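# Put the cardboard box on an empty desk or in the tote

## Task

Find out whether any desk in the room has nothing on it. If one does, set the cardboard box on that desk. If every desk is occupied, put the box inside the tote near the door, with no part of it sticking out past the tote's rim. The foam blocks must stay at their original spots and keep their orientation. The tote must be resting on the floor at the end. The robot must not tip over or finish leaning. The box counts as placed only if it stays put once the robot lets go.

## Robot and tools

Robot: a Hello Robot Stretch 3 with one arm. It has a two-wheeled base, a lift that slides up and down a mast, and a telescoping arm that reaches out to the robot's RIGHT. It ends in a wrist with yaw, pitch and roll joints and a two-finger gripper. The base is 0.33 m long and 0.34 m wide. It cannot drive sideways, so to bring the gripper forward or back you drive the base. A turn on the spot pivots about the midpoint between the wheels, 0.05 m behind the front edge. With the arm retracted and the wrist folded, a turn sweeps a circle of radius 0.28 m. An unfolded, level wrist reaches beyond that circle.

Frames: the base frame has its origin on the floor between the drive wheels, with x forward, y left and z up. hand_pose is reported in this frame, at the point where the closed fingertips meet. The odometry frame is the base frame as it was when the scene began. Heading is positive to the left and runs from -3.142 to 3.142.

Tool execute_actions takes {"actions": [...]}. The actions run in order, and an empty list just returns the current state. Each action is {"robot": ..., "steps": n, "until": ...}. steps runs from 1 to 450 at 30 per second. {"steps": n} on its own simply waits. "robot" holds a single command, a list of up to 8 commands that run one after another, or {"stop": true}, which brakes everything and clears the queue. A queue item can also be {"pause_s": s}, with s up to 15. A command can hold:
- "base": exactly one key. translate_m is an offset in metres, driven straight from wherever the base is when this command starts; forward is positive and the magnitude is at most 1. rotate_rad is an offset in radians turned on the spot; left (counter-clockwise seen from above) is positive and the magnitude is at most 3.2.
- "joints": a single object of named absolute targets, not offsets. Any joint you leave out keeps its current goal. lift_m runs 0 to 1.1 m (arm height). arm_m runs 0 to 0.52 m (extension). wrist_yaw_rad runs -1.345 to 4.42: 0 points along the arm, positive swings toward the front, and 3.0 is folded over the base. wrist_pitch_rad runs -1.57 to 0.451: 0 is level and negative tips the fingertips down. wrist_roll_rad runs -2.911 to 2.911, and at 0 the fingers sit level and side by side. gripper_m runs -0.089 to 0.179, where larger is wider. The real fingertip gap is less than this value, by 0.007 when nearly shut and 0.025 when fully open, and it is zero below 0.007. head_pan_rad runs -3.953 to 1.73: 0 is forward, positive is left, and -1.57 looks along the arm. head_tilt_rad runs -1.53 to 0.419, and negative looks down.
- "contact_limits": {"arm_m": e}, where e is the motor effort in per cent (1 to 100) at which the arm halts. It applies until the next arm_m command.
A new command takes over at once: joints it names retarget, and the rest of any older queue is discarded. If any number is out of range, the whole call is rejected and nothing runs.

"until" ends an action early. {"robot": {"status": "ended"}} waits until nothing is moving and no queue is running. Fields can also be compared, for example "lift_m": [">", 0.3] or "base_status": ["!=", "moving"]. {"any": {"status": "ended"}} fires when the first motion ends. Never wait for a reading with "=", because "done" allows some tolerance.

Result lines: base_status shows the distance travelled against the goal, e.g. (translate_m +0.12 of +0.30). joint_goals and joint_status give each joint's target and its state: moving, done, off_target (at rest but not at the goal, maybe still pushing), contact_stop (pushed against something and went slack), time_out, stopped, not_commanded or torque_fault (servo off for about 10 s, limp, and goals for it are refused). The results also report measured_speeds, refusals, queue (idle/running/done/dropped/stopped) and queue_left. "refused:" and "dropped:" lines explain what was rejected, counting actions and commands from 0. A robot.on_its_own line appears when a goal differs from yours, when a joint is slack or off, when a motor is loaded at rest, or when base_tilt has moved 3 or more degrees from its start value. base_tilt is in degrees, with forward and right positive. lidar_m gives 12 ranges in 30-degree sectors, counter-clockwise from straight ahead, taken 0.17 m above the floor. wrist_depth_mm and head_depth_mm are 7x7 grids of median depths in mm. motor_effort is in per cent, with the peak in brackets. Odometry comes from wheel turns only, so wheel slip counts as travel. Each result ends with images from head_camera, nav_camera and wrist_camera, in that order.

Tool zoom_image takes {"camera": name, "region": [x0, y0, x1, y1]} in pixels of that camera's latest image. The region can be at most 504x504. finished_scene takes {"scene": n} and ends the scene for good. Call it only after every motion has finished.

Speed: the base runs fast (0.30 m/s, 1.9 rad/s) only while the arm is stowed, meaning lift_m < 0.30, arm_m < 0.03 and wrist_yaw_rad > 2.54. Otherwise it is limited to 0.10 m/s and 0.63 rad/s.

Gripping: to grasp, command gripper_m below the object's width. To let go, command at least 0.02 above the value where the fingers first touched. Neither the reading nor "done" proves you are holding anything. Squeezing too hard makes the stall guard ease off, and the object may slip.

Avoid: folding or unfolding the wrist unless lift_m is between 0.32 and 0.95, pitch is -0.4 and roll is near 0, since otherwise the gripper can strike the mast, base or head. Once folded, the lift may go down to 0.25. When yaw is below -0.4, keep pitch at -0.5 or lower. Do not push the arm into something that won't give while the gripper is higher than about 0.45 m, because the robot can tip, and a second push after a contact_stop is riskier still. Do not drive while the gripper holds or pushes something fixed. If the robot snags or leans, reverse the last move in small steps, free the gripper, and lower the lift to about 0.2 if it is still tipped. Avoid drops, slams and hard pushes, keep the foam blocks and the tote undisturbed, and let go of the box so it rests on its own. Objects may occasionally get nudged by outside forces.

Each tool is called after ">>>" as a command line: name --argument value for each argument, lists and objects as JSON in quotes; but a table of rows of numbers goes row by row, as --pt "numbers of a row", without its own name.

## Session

>>> execute_actions --actions '[{"robot":{"joints":{"head_tilt_rad":-0.5}},"steps":100,"until":{"robot":{"status":"ended"}}}]'

>>> execute_actions --actions '[{"robot":{"joints":{"head_pan_rad":-1.6}},"steps":100,"until":{"robot":{"status":"ended"}}}]'

>>> execute_actions --actions '[{"robot":{"joints":{"head_pan_rad":-3.2}},"steps":100,"until":{"robot":{"status":"ended"}}}]'

Scene clock: 0.87 s.
robot.base_odometry: x=+0.000 y=+0.000 heading=+0.000 (m, m, rad; robot's odometry frame)
robot.turned_by_wheels: +0.000 (rad since the last result)
robot.turned_by_imu: +0.000 (rad since the last result)
robot.base_tilt: forward=+1.5 right=+1.0 (deg)
robot.lidar_m: 1.38 2.23 1.06 0.74 0.70 0.71 1.60 1.49 1.52 1.09 1.03 1.05
robot.head_depth_mm: 1118 1170 1231 1300 1381 1437 1280 / 1255 1327 1409 1495 1595 1564 1281 / 1429 1517 1622 1746 1840 1541 1277 / 1663 1796 1893 2133 1961 1540 1264 / 1965 2129 1977 2354 1961 1536 1264 / 1923 2070 1964 2409 1931 1534 1261 / 1815 1977 1938 2294 1923 1526 1263
robot.base_status: not_commanded
robot.joint_positions: lift_m=+0.432 arm_m=+0.001 wrist_yaw_rad=+2.983 wrist_pitch_rad=-0.572 wrist_roll_rad=-0.005 gripper_m=+0.037 head_pan_rad=-0.015 head_tilt_rad=-0.494
robot.joint_goals: lift_m=+0.432 arm_m=+0.001 wrist_yaw_rad=+2.983 wrist_pitch_rad=-0.572 wrist_roll_rad=-0.005 gripper_m=+0.037 head_pan_rad=-0.015 head_tilt_rad=-0.500
robot.joint_status: lift_m=not_commanded arm_m=not_commanded wrist_yaw_rad=not_commanded wrist_pitch_rad=not_commanded wrist_roll_rad=not_commanded gripper_m=not_commanded head_pan_rad=not_commanded head_tilt_rad=done
robot.measured_speeds: translate_m=+0.000 rotate_rad=+0.000 lift_m=+0.000 arm_m=+0.000 wrist_yaw_rad=+0.000 wrist_pitch_rad=+0.000 wrist_roll_rad=+0.000 head_pan_rad=+0.000 head_tilt_rad=+0.000
robot: refusals=0 queue=done queue_left=0
robot.motor_effort: left_wheel=+0(0) right_wheel=-1(0) lift_m=+21(21) arm_m=-1(0) wrist_yaw_rad=+0(1) wrist_pitch_rad=+5(4) wrist_roll_rad=+0(0) gripper_m=+0(0) head_pan_rad=+0(0) head_tilt_rad=-4(44) (%)
robot.hand_pose: x=+0.0107 y=+0.0539 z=+0.4114 quat_wxyz=(+0.253, +0.690, +0.146, +0.662) (m; robot's base frame)
robot.wrist_depth_mm: 535 - 747 911 - - - / 575 - 822 - - - - / 606 677 912 - - - - / 674 738 823 875 856 858 849 / 679 686 - 696 713 721 729 / 583 585 - 618 640 623 633 / 522 537 - 544 538 549 548
pictures: head_camera (sideways: a quarter turn clockwise sets it upright), nav_camera (sideways: a quarter turn counterclockwise sets it upright), wrist_camera
camera_calibration (this result's frames):
head_camera: T_world_to_cam=[[-0.469104, -0.0364372, -0.882391, 1.17471], [-0.0310106, 0.999212, -0.0247751, 0.0333504], [0.882598, 0.0157414, -0.469865, 0.566452], [0, 0, 0, 1]] pos_world=[0.0521461, 0.000562251, 1.30353]
nav_camera: T_world_to_cam=[[0.448837, 0.0349851, 0.892929, -1.12237], [0.0420929, -0.998952, 0.0179808, 0.0268539], [0.892622, 0.0295155, -0.449839, 0.535835], [0, 0, 0, 1]] pos_world=[0.024332, 0.0502765, 1.24275]
wrist_camera: T_world_to_cam=[[0.988407, -0.145769, 0.0424588, -0.0252773], [-0.0647869, -0.657854, -0.750353, 0.380406], [0.13731, 0.738904, -0.659672, 0.392265], [0, 0, 0, 1]] pos_world=[-0.00423236, -0.043279, 0.545279]
Images, in order (width x height): head_camera 896x504, nav_camera 672x504, wrist_camera 644x364.

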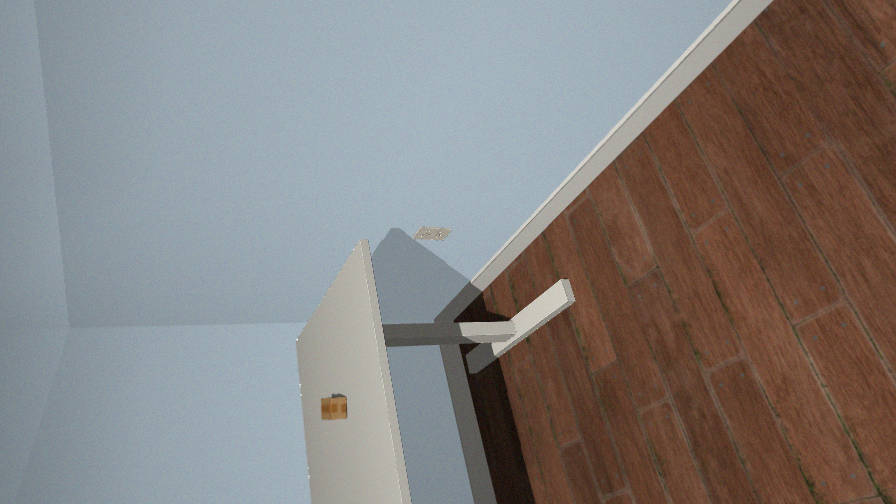

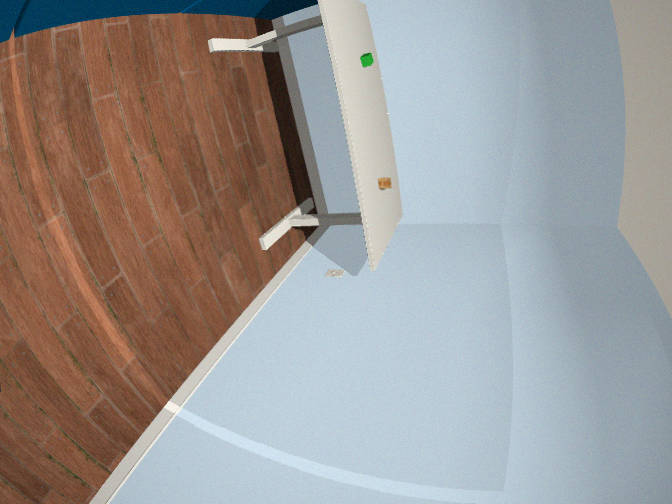

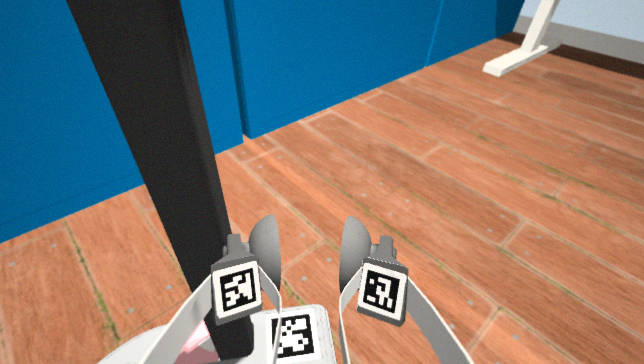

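Scene clock: 2.23 s.
robot.base_odometry: x=+0.000 y=+0.000 heading=+0.000 (m, m, rad; robot's odometry frame)
robot.turned_by_wheels: +0.000 (rad since the last result)
robot.turned_by_imu: +0.000 (rad since the last result)
robot.base_tilt: forward=+1.5 right=+1.1 (deg)
robot.lidar_m: 1.37 2.24 1.06 0.74 0.70 0.71 1.60 1.49 1.53 1.09 1.03 1.05
robot.head_depth_mm: 1191 1320 1506 1720 1901 1565 1249 / 1114 1228 1370 1559 1774 1552 1272 / 1040 1141 1267 1425 1624 1549 1269 / 982 1072 1178 1312 1478 1545 1267 / 926 1005 1096 1218 1360 1479 1259 / 867 947 1030 1135 1261 1391 1262 / 823 896 971 1062 1163 1296 1256
robot.base_status: not_commanded
robot.joint_positions: lift_m=+0.432 arm_m=+0.001 wrist_yaw_rad=+2.983 wrist_pitch_rad=-0.572 wrist_roll_rad=-0.005 gripper_m=+0.037 head_pan_rad=-1.593 head_tilt_rad=-0.494
robot.joint_goals: lift_m=+0.432 arm_m=+0.001 wrist_yaw_rad=+2.983 wrist_pitch_rad=-0.572 wrist_roll_rad=-0.005 gripper_m=+0.037 head_pan_rad=-1.600 head_tilt_rad=-0.500
robot.joint_status: lift_m=not_commanded arm_m=not_commanded wrist_yaw_rad=not_commanded wrist_pitch_rad=not_commanded wrist_roll_rad=not_commanded gripper_m=not_commanded head_pan_rad=done head_tilt_rad=done
robot.measured_speeds: translate_m=+0.000 rotate_rad=+0.000 lift_m=+0.000 arm_m=+0.000 wrist_yaw_rad=+0.000 wrist_pitch_rad=+0.000 wrist_roll_rad=+0.000 head_pan_rad=+0.000 head_tilt_rad=+0.000
robot: refusals=0 queue=done queue_left=0
robot.motor_effort: left_wheel=+0(0) right_wheel=+0(0) lift_m=+21(21) arm_m=-1(0) wrist_yaw_rad=+1(1) wrist_pitch_rad=+4(4) wrist_roll_rad=+0(0) gripper_m=+0(0) head_pan_rad=-3(35) head_tilt_rad=-4(4) (%)
robot.hand_pose: x=+0.0107 y=+0.0539 z=+0.4114 quat_wxyz=(+0.253, +0.690, +0.146, +0.662) (m; robot's base frame)
robot.wrist_depth_mm: 527 - 736 924 - - - / 567 - 836 - - - - / 616 684 929 - - - - / 666 745 831 838 822 850 892 / 651 680 - 691 718 738 727 / 588 602 - 603 634 622 637 / 520 545 - 538 529 553 557
pictures: head_camera (sideways: a quarter turn clockwise sets it upright), nav_camera (sideways: a quarter turn counterclockwise sets it upright), wrist_camera
camera_calibration (this result's frames):
head_camera: T_world_to_cam=[[-0.0332876, 0.46962, -0.882241, 1.17185], [0.999397, 0.024324, -0.0247603, 0.0270456], [0.00983172, -0.882533, -0.470147, 0.572143], [0, 0, 0, 1]] pos_world=[0.00635378, -0.0460493, 1.30352]
nav_camera: T_world_to_cam=[[0.0319712, -0.449347, 0.892785, -1.11964], [-0.999212, -0.0354057, 0.0179624, 0.0332298], [0.0235383, -0.892656, -0.450124, 0.541508], [0, 0, 0, 1]] pos_world=[0.0562536, -0.0185495, 1.24275]
wrist_camera: T_world_to_cam=[[0.988407, -0.145769, 0.0424588, -0.0252774], [-0.0647869, -0.657855, -0.750353, 0.380406], [0.13731, 0.738904, -0.659672, 0.392265], [0, 0, 0, 1]] pos_world=[-0.00423236, -0.043279, 0.545279]
Images, in order (width x height): head_camera 896x504, nav_camera 672x504, wrist_camera 644x364.

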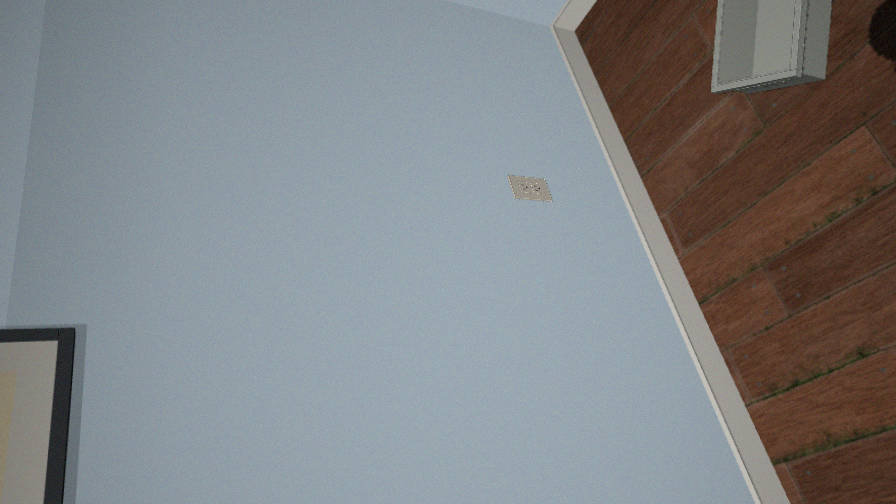

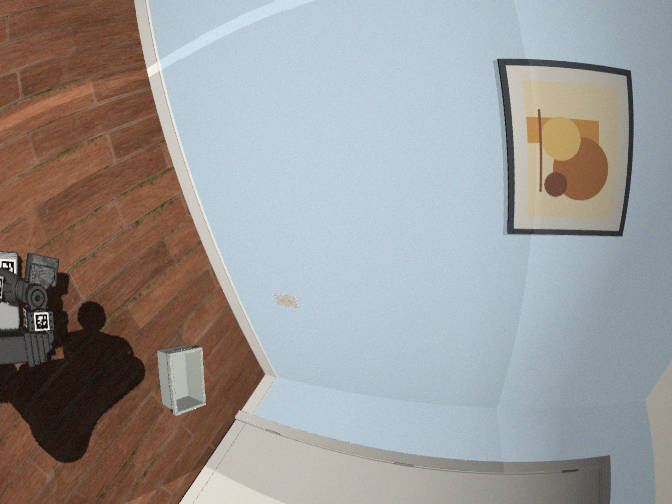

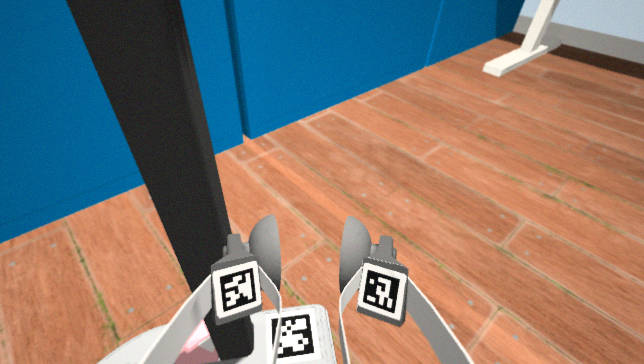

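Scene clock: 3.60 s.
robot.base_odometry: x=+0.000 y=+0.000 heading=+0.000 (m, m, rad; robot's odometry frame)
robot.turned_by_wheels: +0.000 (rad since the last result)
robot.turned_by_imu: +0.000 (rad since the last result)
robot.base_tilt: forward=+1.5 right=+1.0 (deg)
robot.lidar_m: 1.37 2.23 1.06 0.74 0.70 0.71 1.60 1.49 1.52 1.08 1.03 1.05
robot.head_depth_mm: 1832 1974 825 857 916 972 1050 / 1708 1874 2094 2354 1919 1152 1215 / 1583 1741 1926 2164 1971 1531 1274 / 1487 1624 1794 1973 1967 1528 1263 / 1397 1523 1663 1840 1922 1530 1260 / 1321 1427 1551 1707 1841 1524 1264 / 1256 1346 1456 1597 1730 1517 1253
robot.base_status: not_commanded
robot.joint_positions: lift_m=+0.432 arm_m=+0.001 wrist_yaw_rad=+2.983 wrist_pitch_rad=-0.572 wrist_roll_rad=-0.005 gripper_m=+0.037 head_pan_rad=-3.193 head_tilt_rad=-0.494
robot.joint_goals: lift_m=+0.432 arm_m=+0.001 wrist_yaw_rad=+2.983 wrist_pitch_rad=-0.572 wrist_roll_rad=-0.005 gripper_m=+0.037 head_pan_rad=-3.200 head_tilt_rad=-0.500
robot.joint_status: lift_m=not_commanded arm_m=not_commanded wrist_yaw_rad=not_commanded wrist_pitch_rad=not_commanded wrist_roll_rad=not_commanded gripper_m=not_commanded head_pan_rad=done head_tilt_rad=done
robot.measured_speeds: translate_m=+0.000 rotate_rad=+0.000 lift_m=+0.000 arm_m=+0.000 wrist_yaw_rad=+0.000 wrist_pitch_rad=+0.000 wrist_roll_rad=+0.000 head_pan_rad=+0.000 head_tilt_rad=+0.000
robot: refusals=0 queue=done queue_left=0
robot.motor_effort: left_wheel=+0(0) right_wheel=+0(1) lift_m=+21(21) arm_m=+0(0) wrist_yaw_rad=+1(1) wrist_pitch_rad=+4(4) wrist_roll_rad=+0(0) gripper_m=+0(1) head_pan_rad=-4(35) head_tilt_rad=-4(4) (%)
robot.hand_pose: x=+0.0107 y=+0.0539 z=+0.4114 quat_wxyz=(+0.253, +0.690, +0.146, +0.662) (m; robot's base frame)
robot.wrist_depth_mm: 540 - 739 928 - - - / 575 - 822 - - - - / 621 669 909 - - - - / 664 747 842 841 849 859 897 / 676 670 - 700 715 742 725 / 577 593 - 603 616 616 638 / 516 536 - 542 531 552 550
pictures: head_camera (sideways: a quarter turn clockwise sets it upright), nav_camera (sideways: a quarter turn counterclockwise sets it upright), wrist_camera
camera_calibration (this result's frames):
head_camera: T_world_to_cam=[[0.470429, 0.0195566, -0.882221, 1.16876], [-0.00487209, -0.999682, -0.0247583, 0.0331692], [-0.882424, 0.0159453, -0.470184, 0.577634], [0, 0, 0, 1]] pos_world=[-0.0399372, 0.00109119, 1.30352]
nav_camera: T_world_to_cam=[[-0.450126, -0.0188328, 0.892766, -1.11667], [-0.00620996, 0.999819, 0.01796, 0.0271756], [-0.892943, 0.00254023, -0.450162, 0.547148], [0, 0, 0, 1]] pos_world=[-0.0139038, -0.0495906, 1.24275]
wrist_camera: T_world_to_cam=[[0.988407, -0.145769, 0.0424588, -0.0252773], [-0.0647869, -0.657854, -0.750353, 0.380406], [0.13731, 0.738904, -0.659672, 0.392265], [0, 0, 0, 1]] pos_world=[-0.00423236, -0.043279, 0.545279]
Images, in order (width x height): head_camera 896x504, nav_camera 672x504, wrist_camera 644x364.

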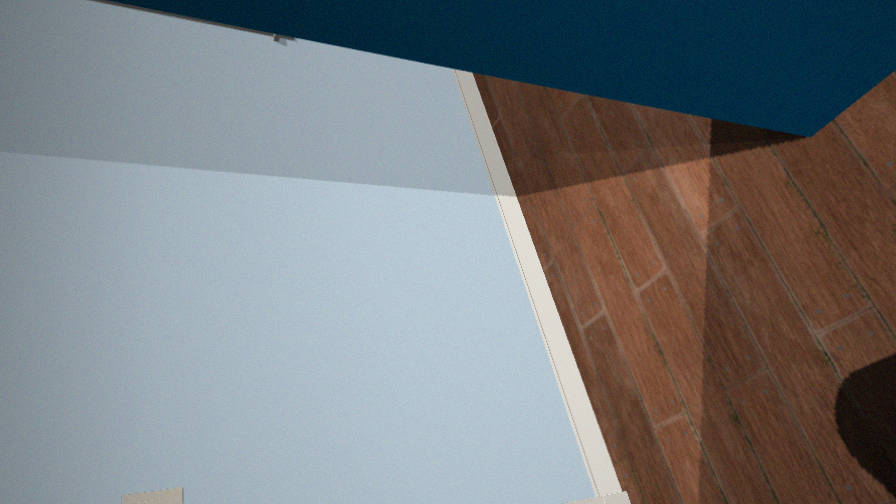

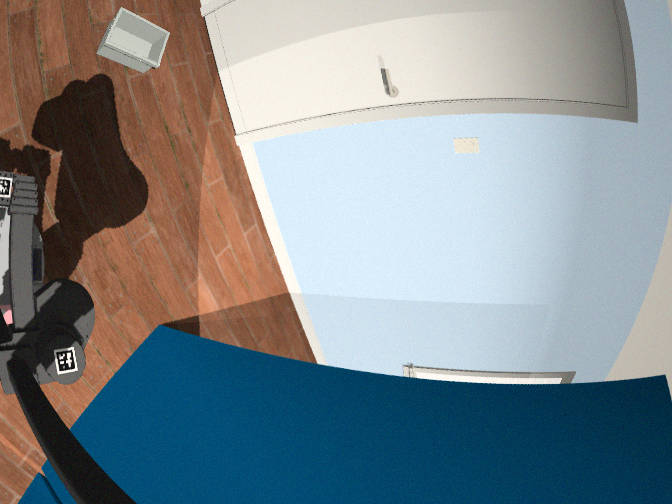

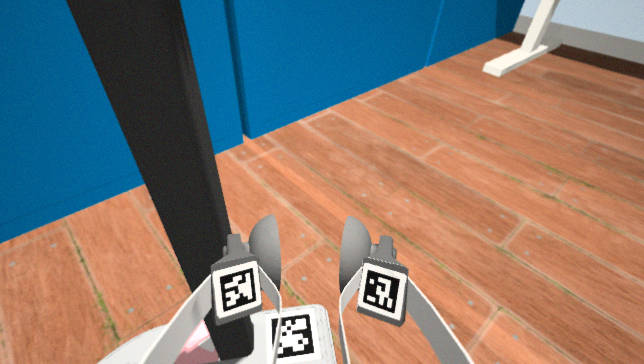

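>>> execute_actions --actions '[{"robot":[{"base":{"rotate_rad":0.26},"joints":{"lift_m":0.29,"wrist_pitch_rad":-0.4,"head_pan_rad":-1.6,"head_tilt_rad":-0.7}},{"base":{"translate_m":1.0}},{"base":{"rotate_rad":1.55}},{"joints":{"lift_m":0.85,"gripper_m":0.179}}],"steps":450,"until":{"robot":{"lift_m":[">",0.45]}}},{"robot":[{"joints":{"wrist_yaw_rad":0,"lift_m":0.85}},{"joints":{"wrist_pitch_rad":-0.5,"arm_m":0.15}}],"steps":450,"until":{"robot":{"status":"ended"}}}]'

Scene clock: 37.27 s.
robot.base_odometry: x=+0.966 y=+0.257 heading=+1.810 (m, m, rad; robot's odometry frame)
robot.turned_by_wheels: +1.810 (rad since the last result)
robot.turned_by_imu: +1.846 (rad since the last result)
robot.base_tilt: forward=+1.5 right=+1.0 (deg)
robot.lidar_m: 1.02 1.02 1.13 1.81 1.66 0.87 0.71 0.71 0.79 0.91 1.29 1.13
robot.head_depth_mm: 1022 1072 1140 942 - - 1138 / 1164 1281 1281 975 - 1314 1154 / 1152 1294 1211 974 - 1310 1156 / 1117 1258 1195 918 784 1334 1154 / 1085 1218 1196 893 737 1339 1152 / 1050 1177 1189 893 734 1338 1149 / 1022 1139 1180 888 709 1331 1142
robot.base_status: done (rotate_rad +1.5499 of +1.5500)
robot.joint_positions: lift_m=+0.850 arm_m=+0.150 wrist_yaw_rad=+0.002 wrist_pitch_rad=-0.514 wrist_roll_rad=-0.005 gripper_m=+0.179 head_pan_rad=-1.607 head_tilt_rad=-0.692
robot.joint_goals: lift_m=+0.850 arm_m=+0.150 wrist_yaw_rad=+0.000 wrist_pitch_rad=-0.500 wrist_roll_rad=-0.005 gripper_m=+0.179 head_pan_rad=-1.600 head_tilt_rad=-0.700
robot.joint_status: lift_m=done arm_m=done wrist_yaw_rad=done wrist_pitch_rad=done wrist_roll_rad=not_commanded gripper_m=done head_pan_rad=done head_tilt_rad=done
robot.measured_speeds: translate_m=+0.000 rotate_rad=+0.000 lift_m=+0.000 arm_m=+0.000 wrist_yaw_rad=+0.000 wrist_pitch_rad=+0.000 wrist_roll_rad=+0.000 head_pan_rad=+0.000 head_tilt_rad=+0.000
robot: refusals=0 queue=done queue_left=0
robot.motor_effort: left_wheel=-2(9) right_wheel=+2(6) lift_m=+28(33) arm_m=+4(7) wrist_yaw_rad=-1(3) wrist_pitch_rad=+5(7) wrist_roll_rad=+0(0) gripper_m=+0(93) head_pan_rad=+2(34) head_tilt_rad=-5(30) (%)
robot.hand_pose: x=-0.0210 y=-0.5058 z=+0.8412 quat_wxyz=(+0.686, +0.181, -0.682, -0.179) (m; robot's base frame)
robot.wrist_depth_mm: 689 756 791 905 856 620 490 / 649 668 682 708 757 643 487 / 495 497 468 509 528 596 495 / 388 400 411 416 422 432 495 / 328 335 340 344 347 362 361 / - 289 289 293 298 301 499 / 240 250 254 260 276 758 533
pictures: head_camera (sideways: a quarter turn clockwise sets it upright), nav_camera (sideways: a quarter turn counterclockwise sets it upright), wrist_camera
camera_calibration (this result's frames):
head_camera: T_world_to_cam=[[-0.0208169, 0.634405, -0.772721, 1.02898], [0.999782, 0.0143297, -0.0151692, 0.0145516], [0.00144948, -0.772868, -0.634565, 0.786105], [0, 0, 0, 1]] pos_world=[0.00573237, -0.0454438, 1.29417]
nav_camera: T_world_to_cam=[[0.019695, -0.616584, 0.787043, -0.981683], [-0.999695, -0.0238593, 0.00632457, 0.0483871], [0.0148787, -0.786927, -0.616866, 0.758503], [0, 0, 0, 1]] pos_world=[0.056421, -0.00724901, 1.24021]
wrist_camera: T_world_to_cam=[[-0.999001, -0.0119006, 0.0430845, -0.0683705], [-0.0412872, 0.614985, -0.787457, 1.00815], [-0.0171252, -0.788449, -0.614862, 0.280196], [0, 0, 0, 1]] pos_world=[-0.0218801, -0.39989, 0.969102]
Images, in order (width x height): head_camera 896x504, nav_camera 672x504, wrist_camera 644x364.

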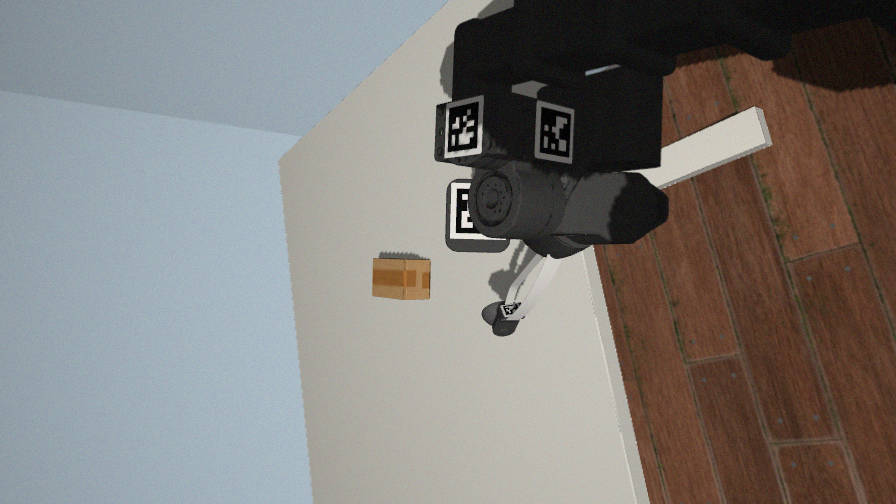

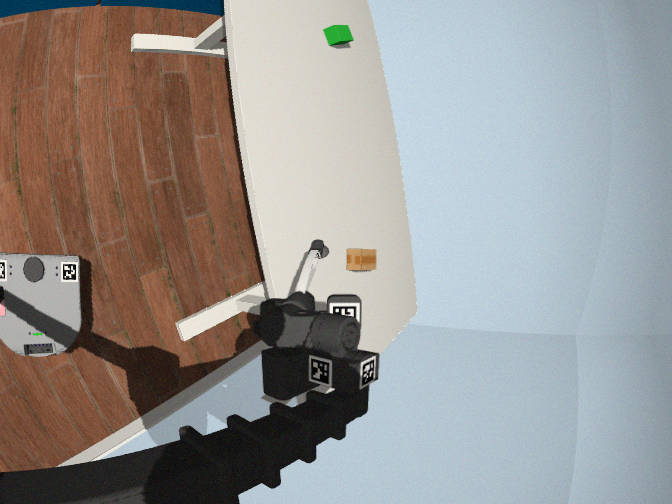

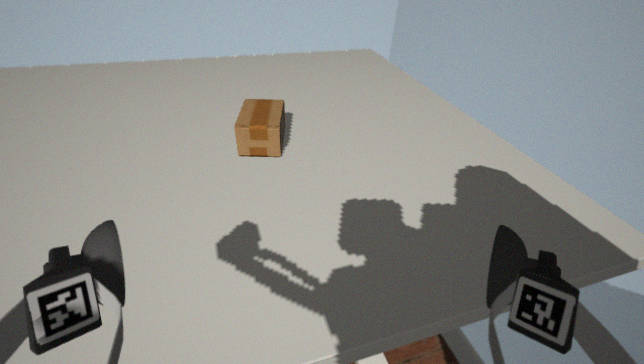

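>>> execute_actions --actions '[{"robot":{"base":{"translate_m":0.075},"joints":{"arm_m":0.465,"lift_m":0.80}},"steps":450,"until":{"robot":{"status":"ended"}}}]'

Scene clock: 46.87 s.
robot.base_odometry: x=+0.949 y=+0.330 heading=+1.810 (m, m, rad; robot's odometry frame)
robot.turned_by_wheels: +0.000 (rad since the last result)
robot.turned_by_imu: +0.000 (rad since the last result)
robot.base_tilt: forward=+1.5 right=+1.0 (deg)
robot.lidar_m: 0.95 0.94 1.05 1.68 1.82 0.95 0.78 0.78 0.87 0.92 1.26 1.07
robot.head_depth_mm: 1126 1184 1221 942 793 - - / 1168 1317 1368 - 1075 1312 1156 / 1133 1276 1378 869 763 1345 1153 / 1093 1230 1257 898 760 1343 1152 / 1059 1189 1193 893 735 1340 1150 / 1030 1150 1190 889 714 1335 1143 / 1006 1117 1186 890 712 1304 1144
robot.base_status: done (translate_m +0.0750 of +0.0750)
robot.joint_positions: lift_m=+0.800 arm_m=+0.465 wrist_yaw_rad=+0.002 wrist_pitch_rad=-0.515 wrist_roll_rad=-0.005 gripper_m=+0.179 head_pan_rad=-1.607 head_tilt_rad=-0.692
robot.joint_goals: lift_m=+0.800 arm_m=+0.465 wrist_yaw_rad=+0.000 wrist_pitch_rad=-0.500 wrist_roll_rad=-0.005 gripper_m=+0.179 head_pan_rad=-1.600 head_tilt_rad=-0.700
robot.joint_status: lift_m=done arm_m=done wrist_yaw_rad=done wrist_pitch_rad=done wrist_roll_rad=not_commanded gripper_m=done head_pan_rad=done head_tilt_rad=done
robot.measured_speeds: translate_m=+0.000 rotate_rad=+0.000 lift_m=+0.000 arm_m=+0.000 wrist_yaw_rad=+0.000 wrist_pitch_rad=+0.000 wrist_roll_rad=+0.000 head_pan_rad=+0.000 head_tilt_rad=+0.000
robot: refusals=0 queue=done queue_left=0
robot.motor_effort: left_wheel=-2(3) right_wheel=+2(3) lift_m=+12(27) arm_m=+4(6) wrist_yaw_rad=-1(1) wrist_pitch_rad=+5(4) wrist_roll_rad=+0(0) gripper_m=+1(1) head_pan_rad=+3(3) head_tilt_rad=-6(5) (%)
robot.hand_pose: x=-0.0211 y=-0.8207 z=+0.7919 quat_wxyz=(+0.686, +0.182, -0.681, -0.179) (m; robot's base frame)
robot.wrist_depth_mm: 457 490 536 586 646 589 457 / 488 524 556 567 582 587 463 / 401 403 413 424 431 441 480 / 317 322 328 332 338 342 354 / 270 268 272 210 282 289 287 / - 231 226 179 239 241 248 / 191 202 194 156 209 206 213
pictures: head_camera (sideways: a quarter turn clockwise sets it upright), nav_camera (sideways: a quarter turn counterclockwise sets it upright), wrist_camera
camera_calibration (this result's frames):
head_camera: T_world_to_cam=[[-0.020817, 0.634405, -0.772721, 1.02898], [0.999782, 0.0143299, -0.0151692, 0.0145516], [0.00144958, -0.772868, -0.634565, 0.786105], [0, 0, 0, 1]] pos_world=[0.00573237, -0.0454438, 1.29417]
nav_camera: T_world_to_cam=[[0.0196951, -0.616584, 0.787043, -0.981683], [-0.999695, -0.0238595, 0.00632457, 0.0483871], [0.0148788, -0.786927, -0.616866, 0.758503], [0, 0, 0, 1]] pos_world=[0.056421, -0.007249, 1.24021]
wrist_camera: T_world_to_cam=[[-0.999003, -0.011754, 0.0430756, -0.0699069], [-0.0411736, 0.615734, -0.786878, 1.16314], [-0.0172742, -0.787867, -0.615604, 0.00270906], [0, 0, 0, 1]] pos_world=[-0.0218999, -0.714869, 0.919924]
Images, in order (width x height): head_camera 896x504, nav_camera 672x504, wrist_camera 644x364.

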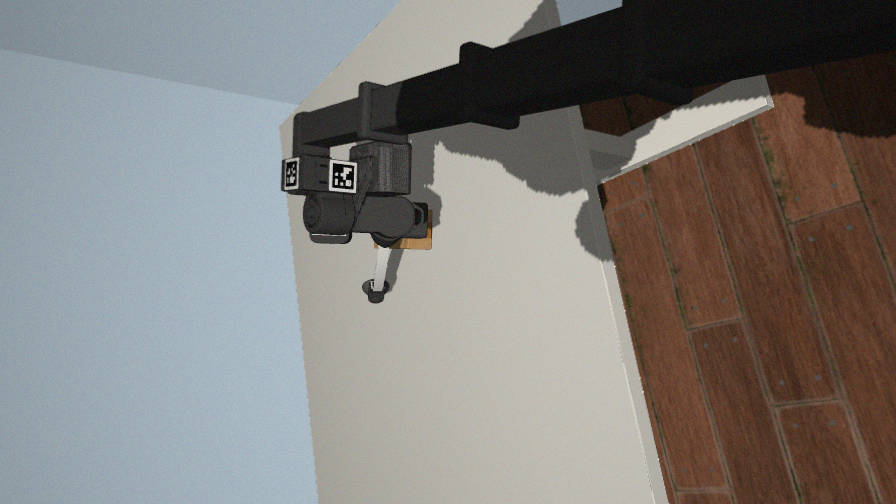

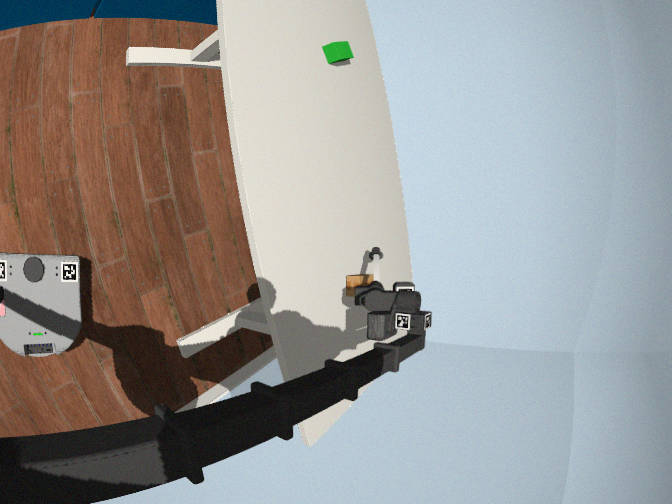

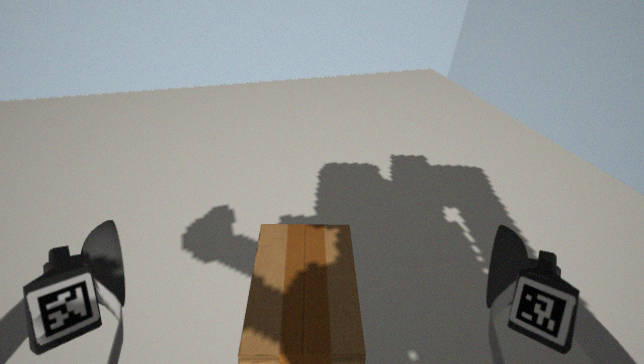

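>>> execute_actions --actions '[{"robot":[{"joints":{"lift_m":0.749}},{"joints":{"gripper_m":0.03}},{"joints":{"lift_m":0.82}}],"steps":450,"until":{"robot":{"status":"ended"}}}]'

Scene clock: 55.73 s.
robot.base_odometry: x=+0.949 y=+0.330 heading=+1.810 (m, m, rad; robot's odometry frame)
robot.turned_by_wheels: +0.000 (rad since the last result)
robot.turned_by_imu: +0.000 (rad since the last result)
robot.base_tilt: forward=+1.6 right=+1.0 (deg)
robot.lidar_m: 0.95 0.94 1.05 1.68 1.82 0.95 0.79 0.78 0.87 0.93 1.26 1.07
robot.head_depth_mm: 1119 1187 1222 940 - - 1134 / 1164 1321 1408 886 1077 1314 1159 / 1129 1280 - 883 763 1343 1153 / 1094 1232 1257 897 758 1341 1146 / 1064 1193 1193 896 732 1350 1153 / 1030 1151 1189 890 713 1334 1149 / 1001 1112 1176 889 710 1301 1144
robot.base_status: done (translate_m +0.0750 of +0.0750)
robot.joint_positions: lift_m=+0.820 arm_m=+0.465 wrist_yaw_rad=+0.000 wrist_pitch_rad=-0.523 wrist_roll_rad=-0.005 gripper_m=+0.031 head_pan_rad=-1.607 head_tilt_rad=-0.692
robot.joint_goals: lift_m=+0.820 arm_m=+0.465 wrist_yaw_rad=+0.000 wrist_pitch_rad=-0.500 wrist_roll_rad=-0.005 gripper_m=+0.030 head_pan_rad=-1.600 head_tilt_rad=-0.700
robot.joint_status: lift_m=done arm_m=done wrist_yaw_rad=done wrist_pitch_rad=done wrist_roll_rad=not_commanded gripper_m=done head_pan_rad=done head_tilt_rad=done
robot.measured_speeds: translate_m=+0.000 rotate_rad=+0.000 lift_m=+0.000 arm_m=+0.000 wrist_yaw_rad=+0.000 wrist_pitch_rad=+0.000 wrist_roll_rad=+0.000 head_pan_rad=+0.000 head_tilt_rad=+0.000
robot: refusals=0 queue=done queue_left=0
robot.motor_effort: left_wheel=-1(3) right_wheel=+1(3) lift_m=+28(33) arm_m=+4(5) wrist_yaw_rad=+0(1) wrist_pitch_rad=+7(8) wrist_roll_rad=+0(0) gripper_m=-19(99) head_pan_rad=+3(2) head_tilt_rad=-5(5) (%)
robot.hand_pose: x=-0.0215 y=-0.8195 z=+0.8093 quat_wxyz=(+0.685, +0.184, -0.681, -0.183) (m; robot's base frame)
robot.wrist_depth_mm: 467 493 537 578 633 575 447 / 499 541 571 615 657 587 461 / 425 428 443 449 460 494 473 / 343 347 356 359 364 373 438 / 287 289 289 169 311 307 311 / 247 253 129 129 191 262 264 / 219 218 210 132 221 230 232
pictures: head_camera (sideways: a quarter turn clockwise sets it upright), nav_camera (sideways: a quarter turn counterclockwise sets it upright), wrist_camera
camera_calibration (this result's frames):
head_camera: T_world_to_cam=[[-0.0208147, 0.634468, -0.772669, 1.02891], [0.999782, 0.0143311, -0.015165, 0.0145462], [0.00145145, -0.772816, -0.634628, 0.786188], [0, 0, 0, 1]] pos_world=[0.0057324, -0.0454431, 1.29417]
nav_camera: T_world_to_cam=[[0.0196927, -0.616649, 0.786992, -0.981617], [-0.999695, -0.02386, 0.00631965, 0.0483935], [0.0148806, -0.786877, -0.616931, 0.758587], [0, 0, 0, 1]] pos_world=[0.0564212, -0.00724393, 1.24021]
wrist_camera: T_world_to_cam=[[-0.999024, -0.0101444, 0.042996, -0.0696715], [-0.0399661, 0.622228, -0.781815, 1.1773], [-0.0188223, -0.78277, -0.622026, 0.0236313], [0, 0, 0, 1]] pos_world=[-0.0221067, -0.714757, 0.938125]
Images, in order (width x height): head_camera 896x504, nav_camera 672x504, wrist_camera 644x364.

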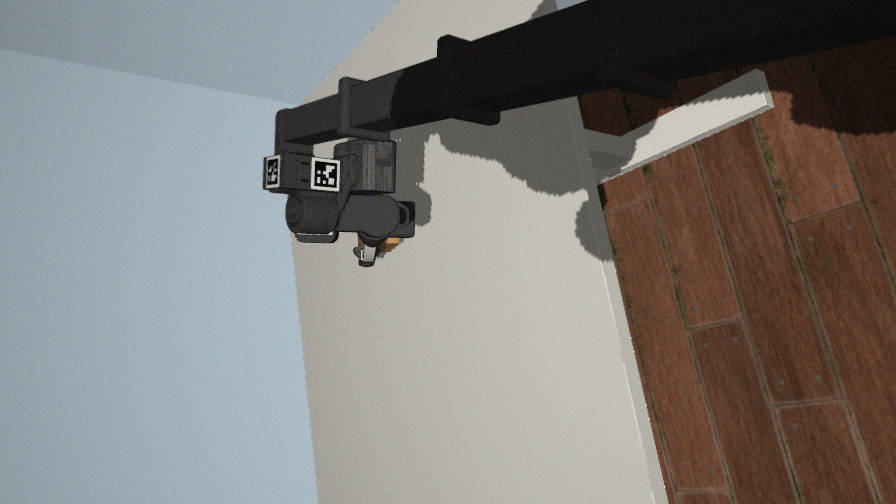

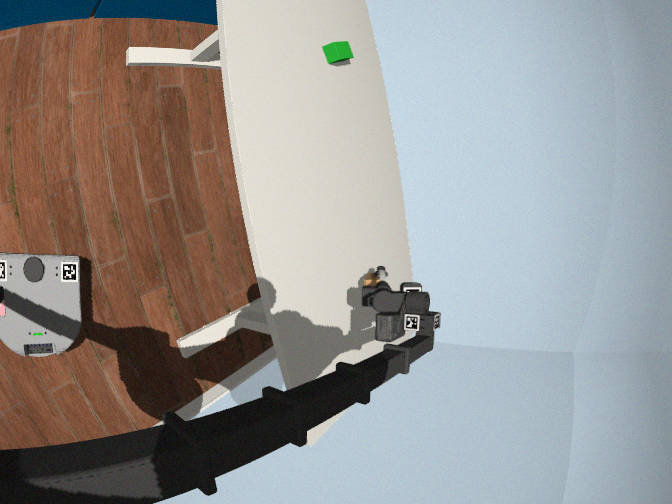

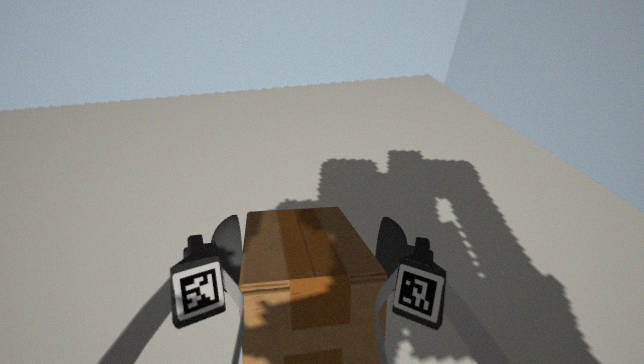

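>>> execute_actions --actions '[{"robot":{"joints":{"gripper_m":0.015}},"steps":30}]'

>>> zoom_image --camera "nav_camera" --region '[300,220,460,360]'

Scene clock: 62.80 s.
robot.base_odometry: x=+0.949 y=+0.330 heading=+1.810 (m, m, rad; robot's odometry frame)
robot.turned_by_wheels: +0.000 (rad since the last result)
robot.turned_by_imu: +0.000 (rad since the last result)
robot.base_tilt: forward=+1.6 right=+1.0 (deg)
robot.lidar_m: 0.95 0.94 1.04 1.67 1.82 0.95 0.79 0.78 0.87 0.93 1.26 1.07
robot.head_depth_mm: 1128 1183 1224 942 - - 1139 / 1162 1315 1407 888 1076 1312 1157 / 1133 1277 - 884 764 1339 1155 / 1091 1225 1253 902 762 1338 1146 / 1061 1193 1197 891 735 1341 1144 / 1026 1153 1189 891 712 1332 1149 / 1002 1115 1181 889 710 1300 1141
robot.base_status: done (translate_m +0.0750 of +0.0750)
robot.joint_positions: lift_m=+0.820 arm_m=+0.465 wrist_yaw_rad=+0.000 wrist_pitch_rad=-0.523 wrist_roll_rad=-0.005 gripper_m=+0.018 head_pan_rad=-1.607 head_tilt_rad=-0.692
robot.joint_goals: lift_m=+0.820 arm_m=+0.465 wrist_yaw_rad=+0.000 wrist_pitch_rad=-0.500 wrist_roll_rad=-0.005 gripper_m=+0.018 head_pan_rad=-1.600 head_tilt_rad=-0.700
robot.joint_status: lift_m=done arm_m=done wrist_yaw_rad=done wrist_pitch_rad=done wrist_roll_rad=not_commanded gripper_m=done head_pan_rad=done head_tilt_rad=done
robot.measured_speeds: translate_m=+0.000 rotate_rad=+0.000 lift_m=+0.000 arm_m=+0.000 wrist_yaw_rad=+0.000 wrist_pitch_rad=+0.000 wrist_roll_rad=+0.000 head_pan_rad=+0.000 head_tilt_rad=+0.000
robot: refusals=0 queue=done queue_left=0
robot.motor_effort: left_wheel=-2(2) right_wheel=+2(1) lift_m=+29(28) arm_m=+4(4) wrist_yaw_rad=+1(1) wrist_pitch_rad=+7(7) wrist_roll_rad=+0(0) gripper_m=-6(84) head_pan_rad=+3(3) head_tilt_rad=-5(6) (%)
robot.hand_pose: x=-0.0215 y=-0.8195 z=+0.8093 quat_wxyz=(+0.685, +0.184, -0.681, -0.183) (m; robot's base frame)
robot.wrist_depth_mm: 467 494 539 584 649 582 444 / 500 534 578 618 651 588 460 / 422 436 435 446 460 491 468 / 343 346 353 361 366 368 437 / 286 289 290 169 308 308 309 / 246 250 129 129 191 264 265 / 217 219 210 132 221 229 231
pictures: head_camera (sideways: a quarter turn clockwise sets it upright), nav_camera (sideways: a quarter turn counterclockwise sets it upright), wrist_camera
camera_calibration (this result's frames):
head_camera: T_world_to_cam=[[-0.0208146, 0.634468, -0.772668, 1.02891], [0.999782, 0.014331, -0.015165, 0.0145462], [0.00145137, -0.772816, -0.634629, 0.786188], [0, 0, 0, 1]] pos_world=[0.00573239, -0.0454431, 1.29417]
nav_camera: T_world_to_cam=[[0.0196927, -0.616649, 0.786992, -0.981616], [-0.999695, -0.0238599, 0.00631964, 0.0483935], [0.0148805, -0.786876, -0.616931, 0.758587], [0, 0, 0, 1]] pos_world=[0.0564212, -0.00724393, 1.24021]
wrist_camera: T_world_to_cam=[[-0.999024, -0.0101444, 0.042996, -0.0696715], [-0.0399661, 0.622228, -0.781815, 1.1773], [-0.0188223, -0.78277, -0.622026, 0.0236315], [0, 0, 0, 1]] pos_world=[-0.0221067, -0.714757, 0.938125]
Images, in order (width x height): head_camera 896x504, nav_camera 672x504, wrist_camera 644x364.

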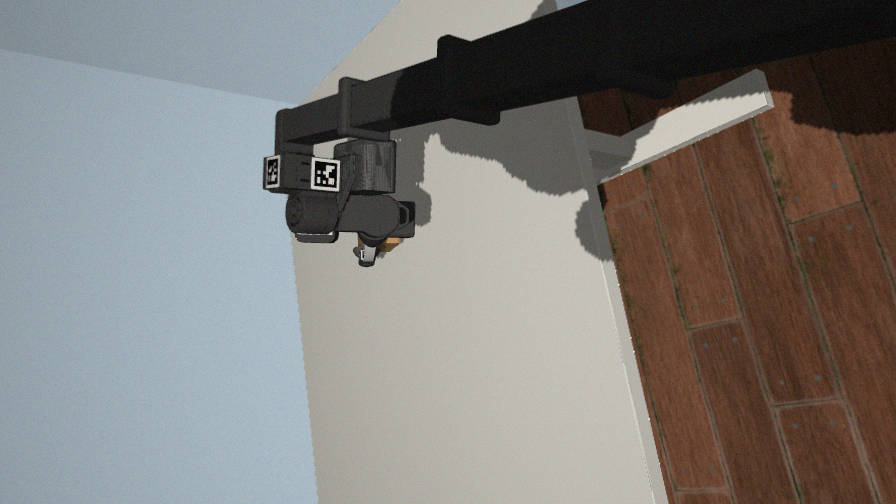

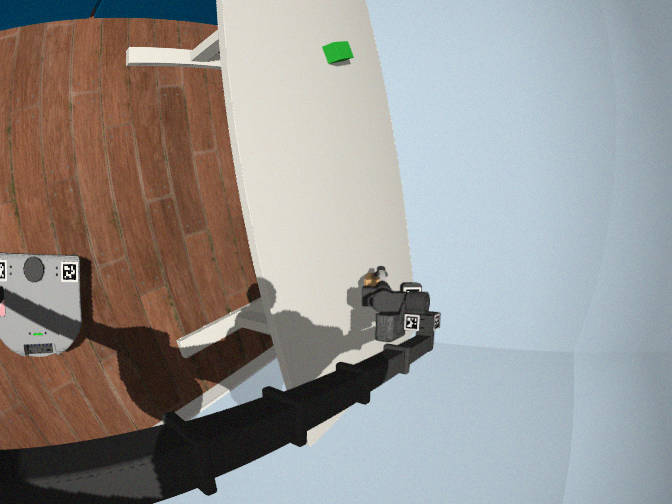

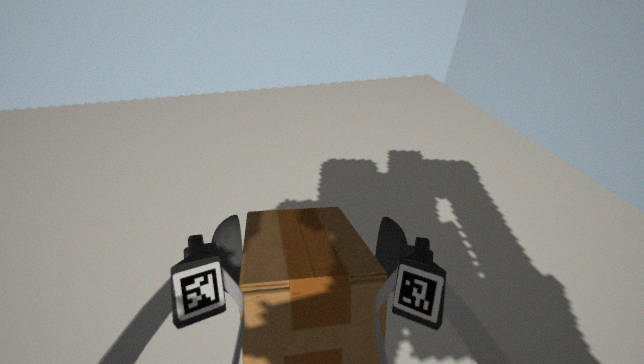

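Region (300, 220, 460, 360) of nav_camera's 672x504 image, scaled by 3.150, with more detail than that image has; it fills the top 441 rows of this view, and the rest is white.

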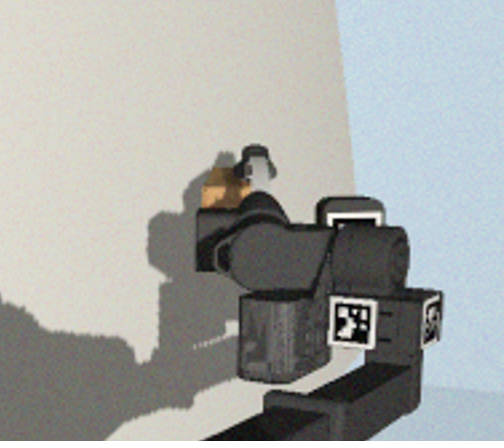

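>>> execute_actions --actions '[{"robot":[{"joints":{"wrist_pitch_rad":-0.2,"lift_m":0.73,"head_pan_rad":-1.3}}],"steps":200,"until":{"robot":{"status":"ended"}}}]'

Scene clock: 75.03 s.
robot.base_odometry: x=+0.949 y=+0.330 heading=+1.810 (m, m, rad; robot's odometry frame)
robot.turned_by_wheels: +0.000 (rad since the last result)
robot.turned_by_imu: +0.000 (rad since the last result)
robot.base_tilt: forward=+1.6 right=+1.0 (deg)
robot.lidar_m: 0.95 0.94 1.05 1.68 1.82 0.95 0.79 0.78 0.87 0.93 1.26 1.07
robot.head_depth_mm: 1047 1171 1210 - 722 1313 1157 / 1039 1173 1214 894 722 1348 1154 / 1045 1174 1205 901 719 1343 1155 / 1041 1168 1195 900 740 1337 1146 / 1040 1166 1192 896 738 1341 1146 / 1041 1172 1188 893 737 1336 1149 / 1045 1168 1182 888 732 1332 1147
robot.base_status: done (translate_m +0.0750 of +0.0750)
robot.joint_positions: lift_m=+0.730 arm_m=+0.465 wrist_yaw_rad=+0.000 wrist_pitch_rad=-0.235 wrist_roll_rad=-0.005 gripper_m=+0.023 head_pan_rad=-1.307 head_tilt_rad=-0.692
robot.joint_goals: lift_m=+0.730 arm_m=+0.465 wrist_yaw_rad=+0.000 wrist_pitch_rad=-0.200 wrist_roll_rad=-0.005 gripper_m=+0.022 head_pan_rad=-1.300 head_tilt_rad=-0.700
robot.joint_status: lift_m=done arm_m=done wrist_yaw_rad=done wrist_pitch_rad=done wrist_roll_rad=not_commanded gripper_m=done head_pan_rad=done head_tilt_rad=done
robot.measured_speeds: translate_m=+0.000 rotate_rad=+0.000 lift_m=+0.000 arm_m=+0.000 wrist_yaw_rad=+0.000 wrist_pitch_rad=+0.000 wrist_roll_rad=+0.000 head_pan_rad=+0.000 head_tilt_rad=+0.000
robot: refusals=0 queue=done queue_left=0
robot.on_its_own: gripper_m is held at +0.022, not at your +0.015, by its stall guard, which is not easing now
robot.motor_effort: left_wheel=-2(2) right_wheel=+2(2) lift_m=+12(28) arm_m=+4(4) wrist_yaw_rad=+0(0) wrist_pitch_rad=+11(11) wrist_roll_rad=+0(0) gripper_m=-22(23) head_pan_rad=+3(20) head_tilt_rad=-5(5) (%)
robot.hand_pose: x=-0.0214 y=-0.8532 z=+0.7861 quat_wxyz=(+0.704, +0.083, -0.700, -0.083) (m; robot's base frame)
robot.wrist_depth_mm: 450 489 523 577 639 580 454 / 473 513 540 607 665 596 449 / 492 542 584 630 695 594 464 / 412 420 434 443 451 500 457 / 300 306 302 169 341 329 331 / 236 239 129 129 183 251 257 / 196 197 186 131 198 206 208
pictures: head_camera (sideways: a quarter turn clockwise sets it upright), nav_camera (sideways: a quarter turn counterclockwise sets it upright), wrist_camera
camera_calibration (this result's frames):
head_camera: T_world_to_cam=[[-0.207128, 0.600068, -0.772669, 1.03005], [0.951025, 0.308743, -0.015165, 0.0148436], [0.229456, -0.737968, -0.634628, 0.784797], [0, 0, 0, 1]] pos_world=[0.0191597, -0.0435277, 1.29417]
nav_camera: T_world_to_cam=[[0.200798, -0.583373, 0.786992, -0.982721], [-0.948129, -0.317822, 0.00631965, 0.0480789], [0.246436, -0.747439, -0.616931, 0.757174], [0, 0, 0, 1]] pos_world=[0.0563178, 0.00792921, 1.24021]
wrist_camera: T_world_to_cam=[[-0.999026, 0.00227325, 0.0440758, -0.0592099], [-0.040028, 0.373993, -0.926567, 1.08214], [-0.0185904, -0.927429, -0.373538, -0.335938], [0, 0, 0, 1]] pos_world=[-0.0220816, -0.716137, 0.879797]
Images, in order (width x height): head_camera 896x504, nav_camera 672x504, wrist_camera 644x364.

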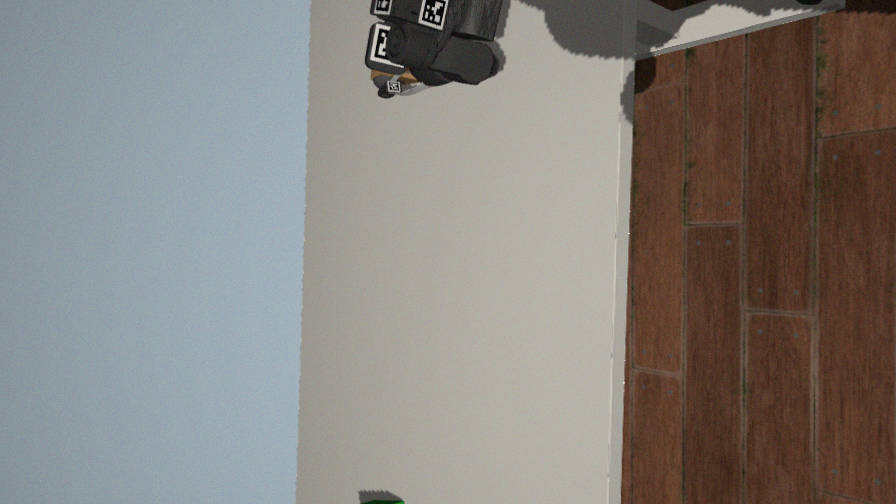

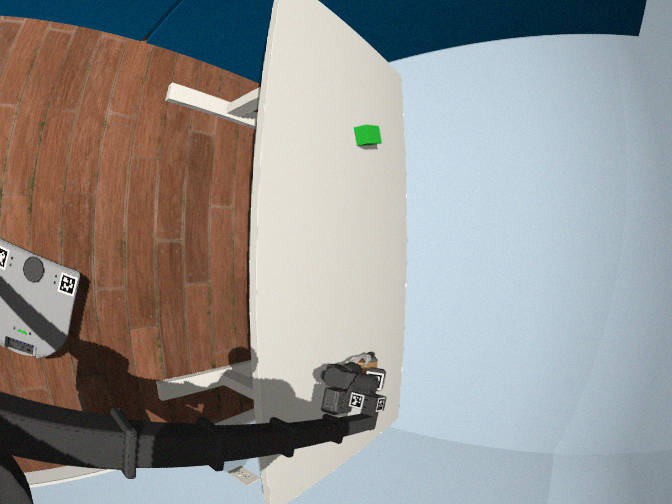

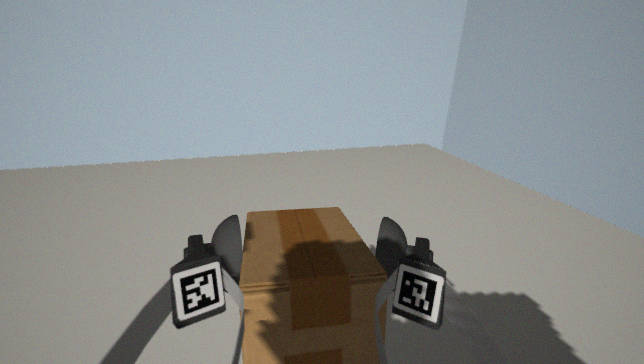

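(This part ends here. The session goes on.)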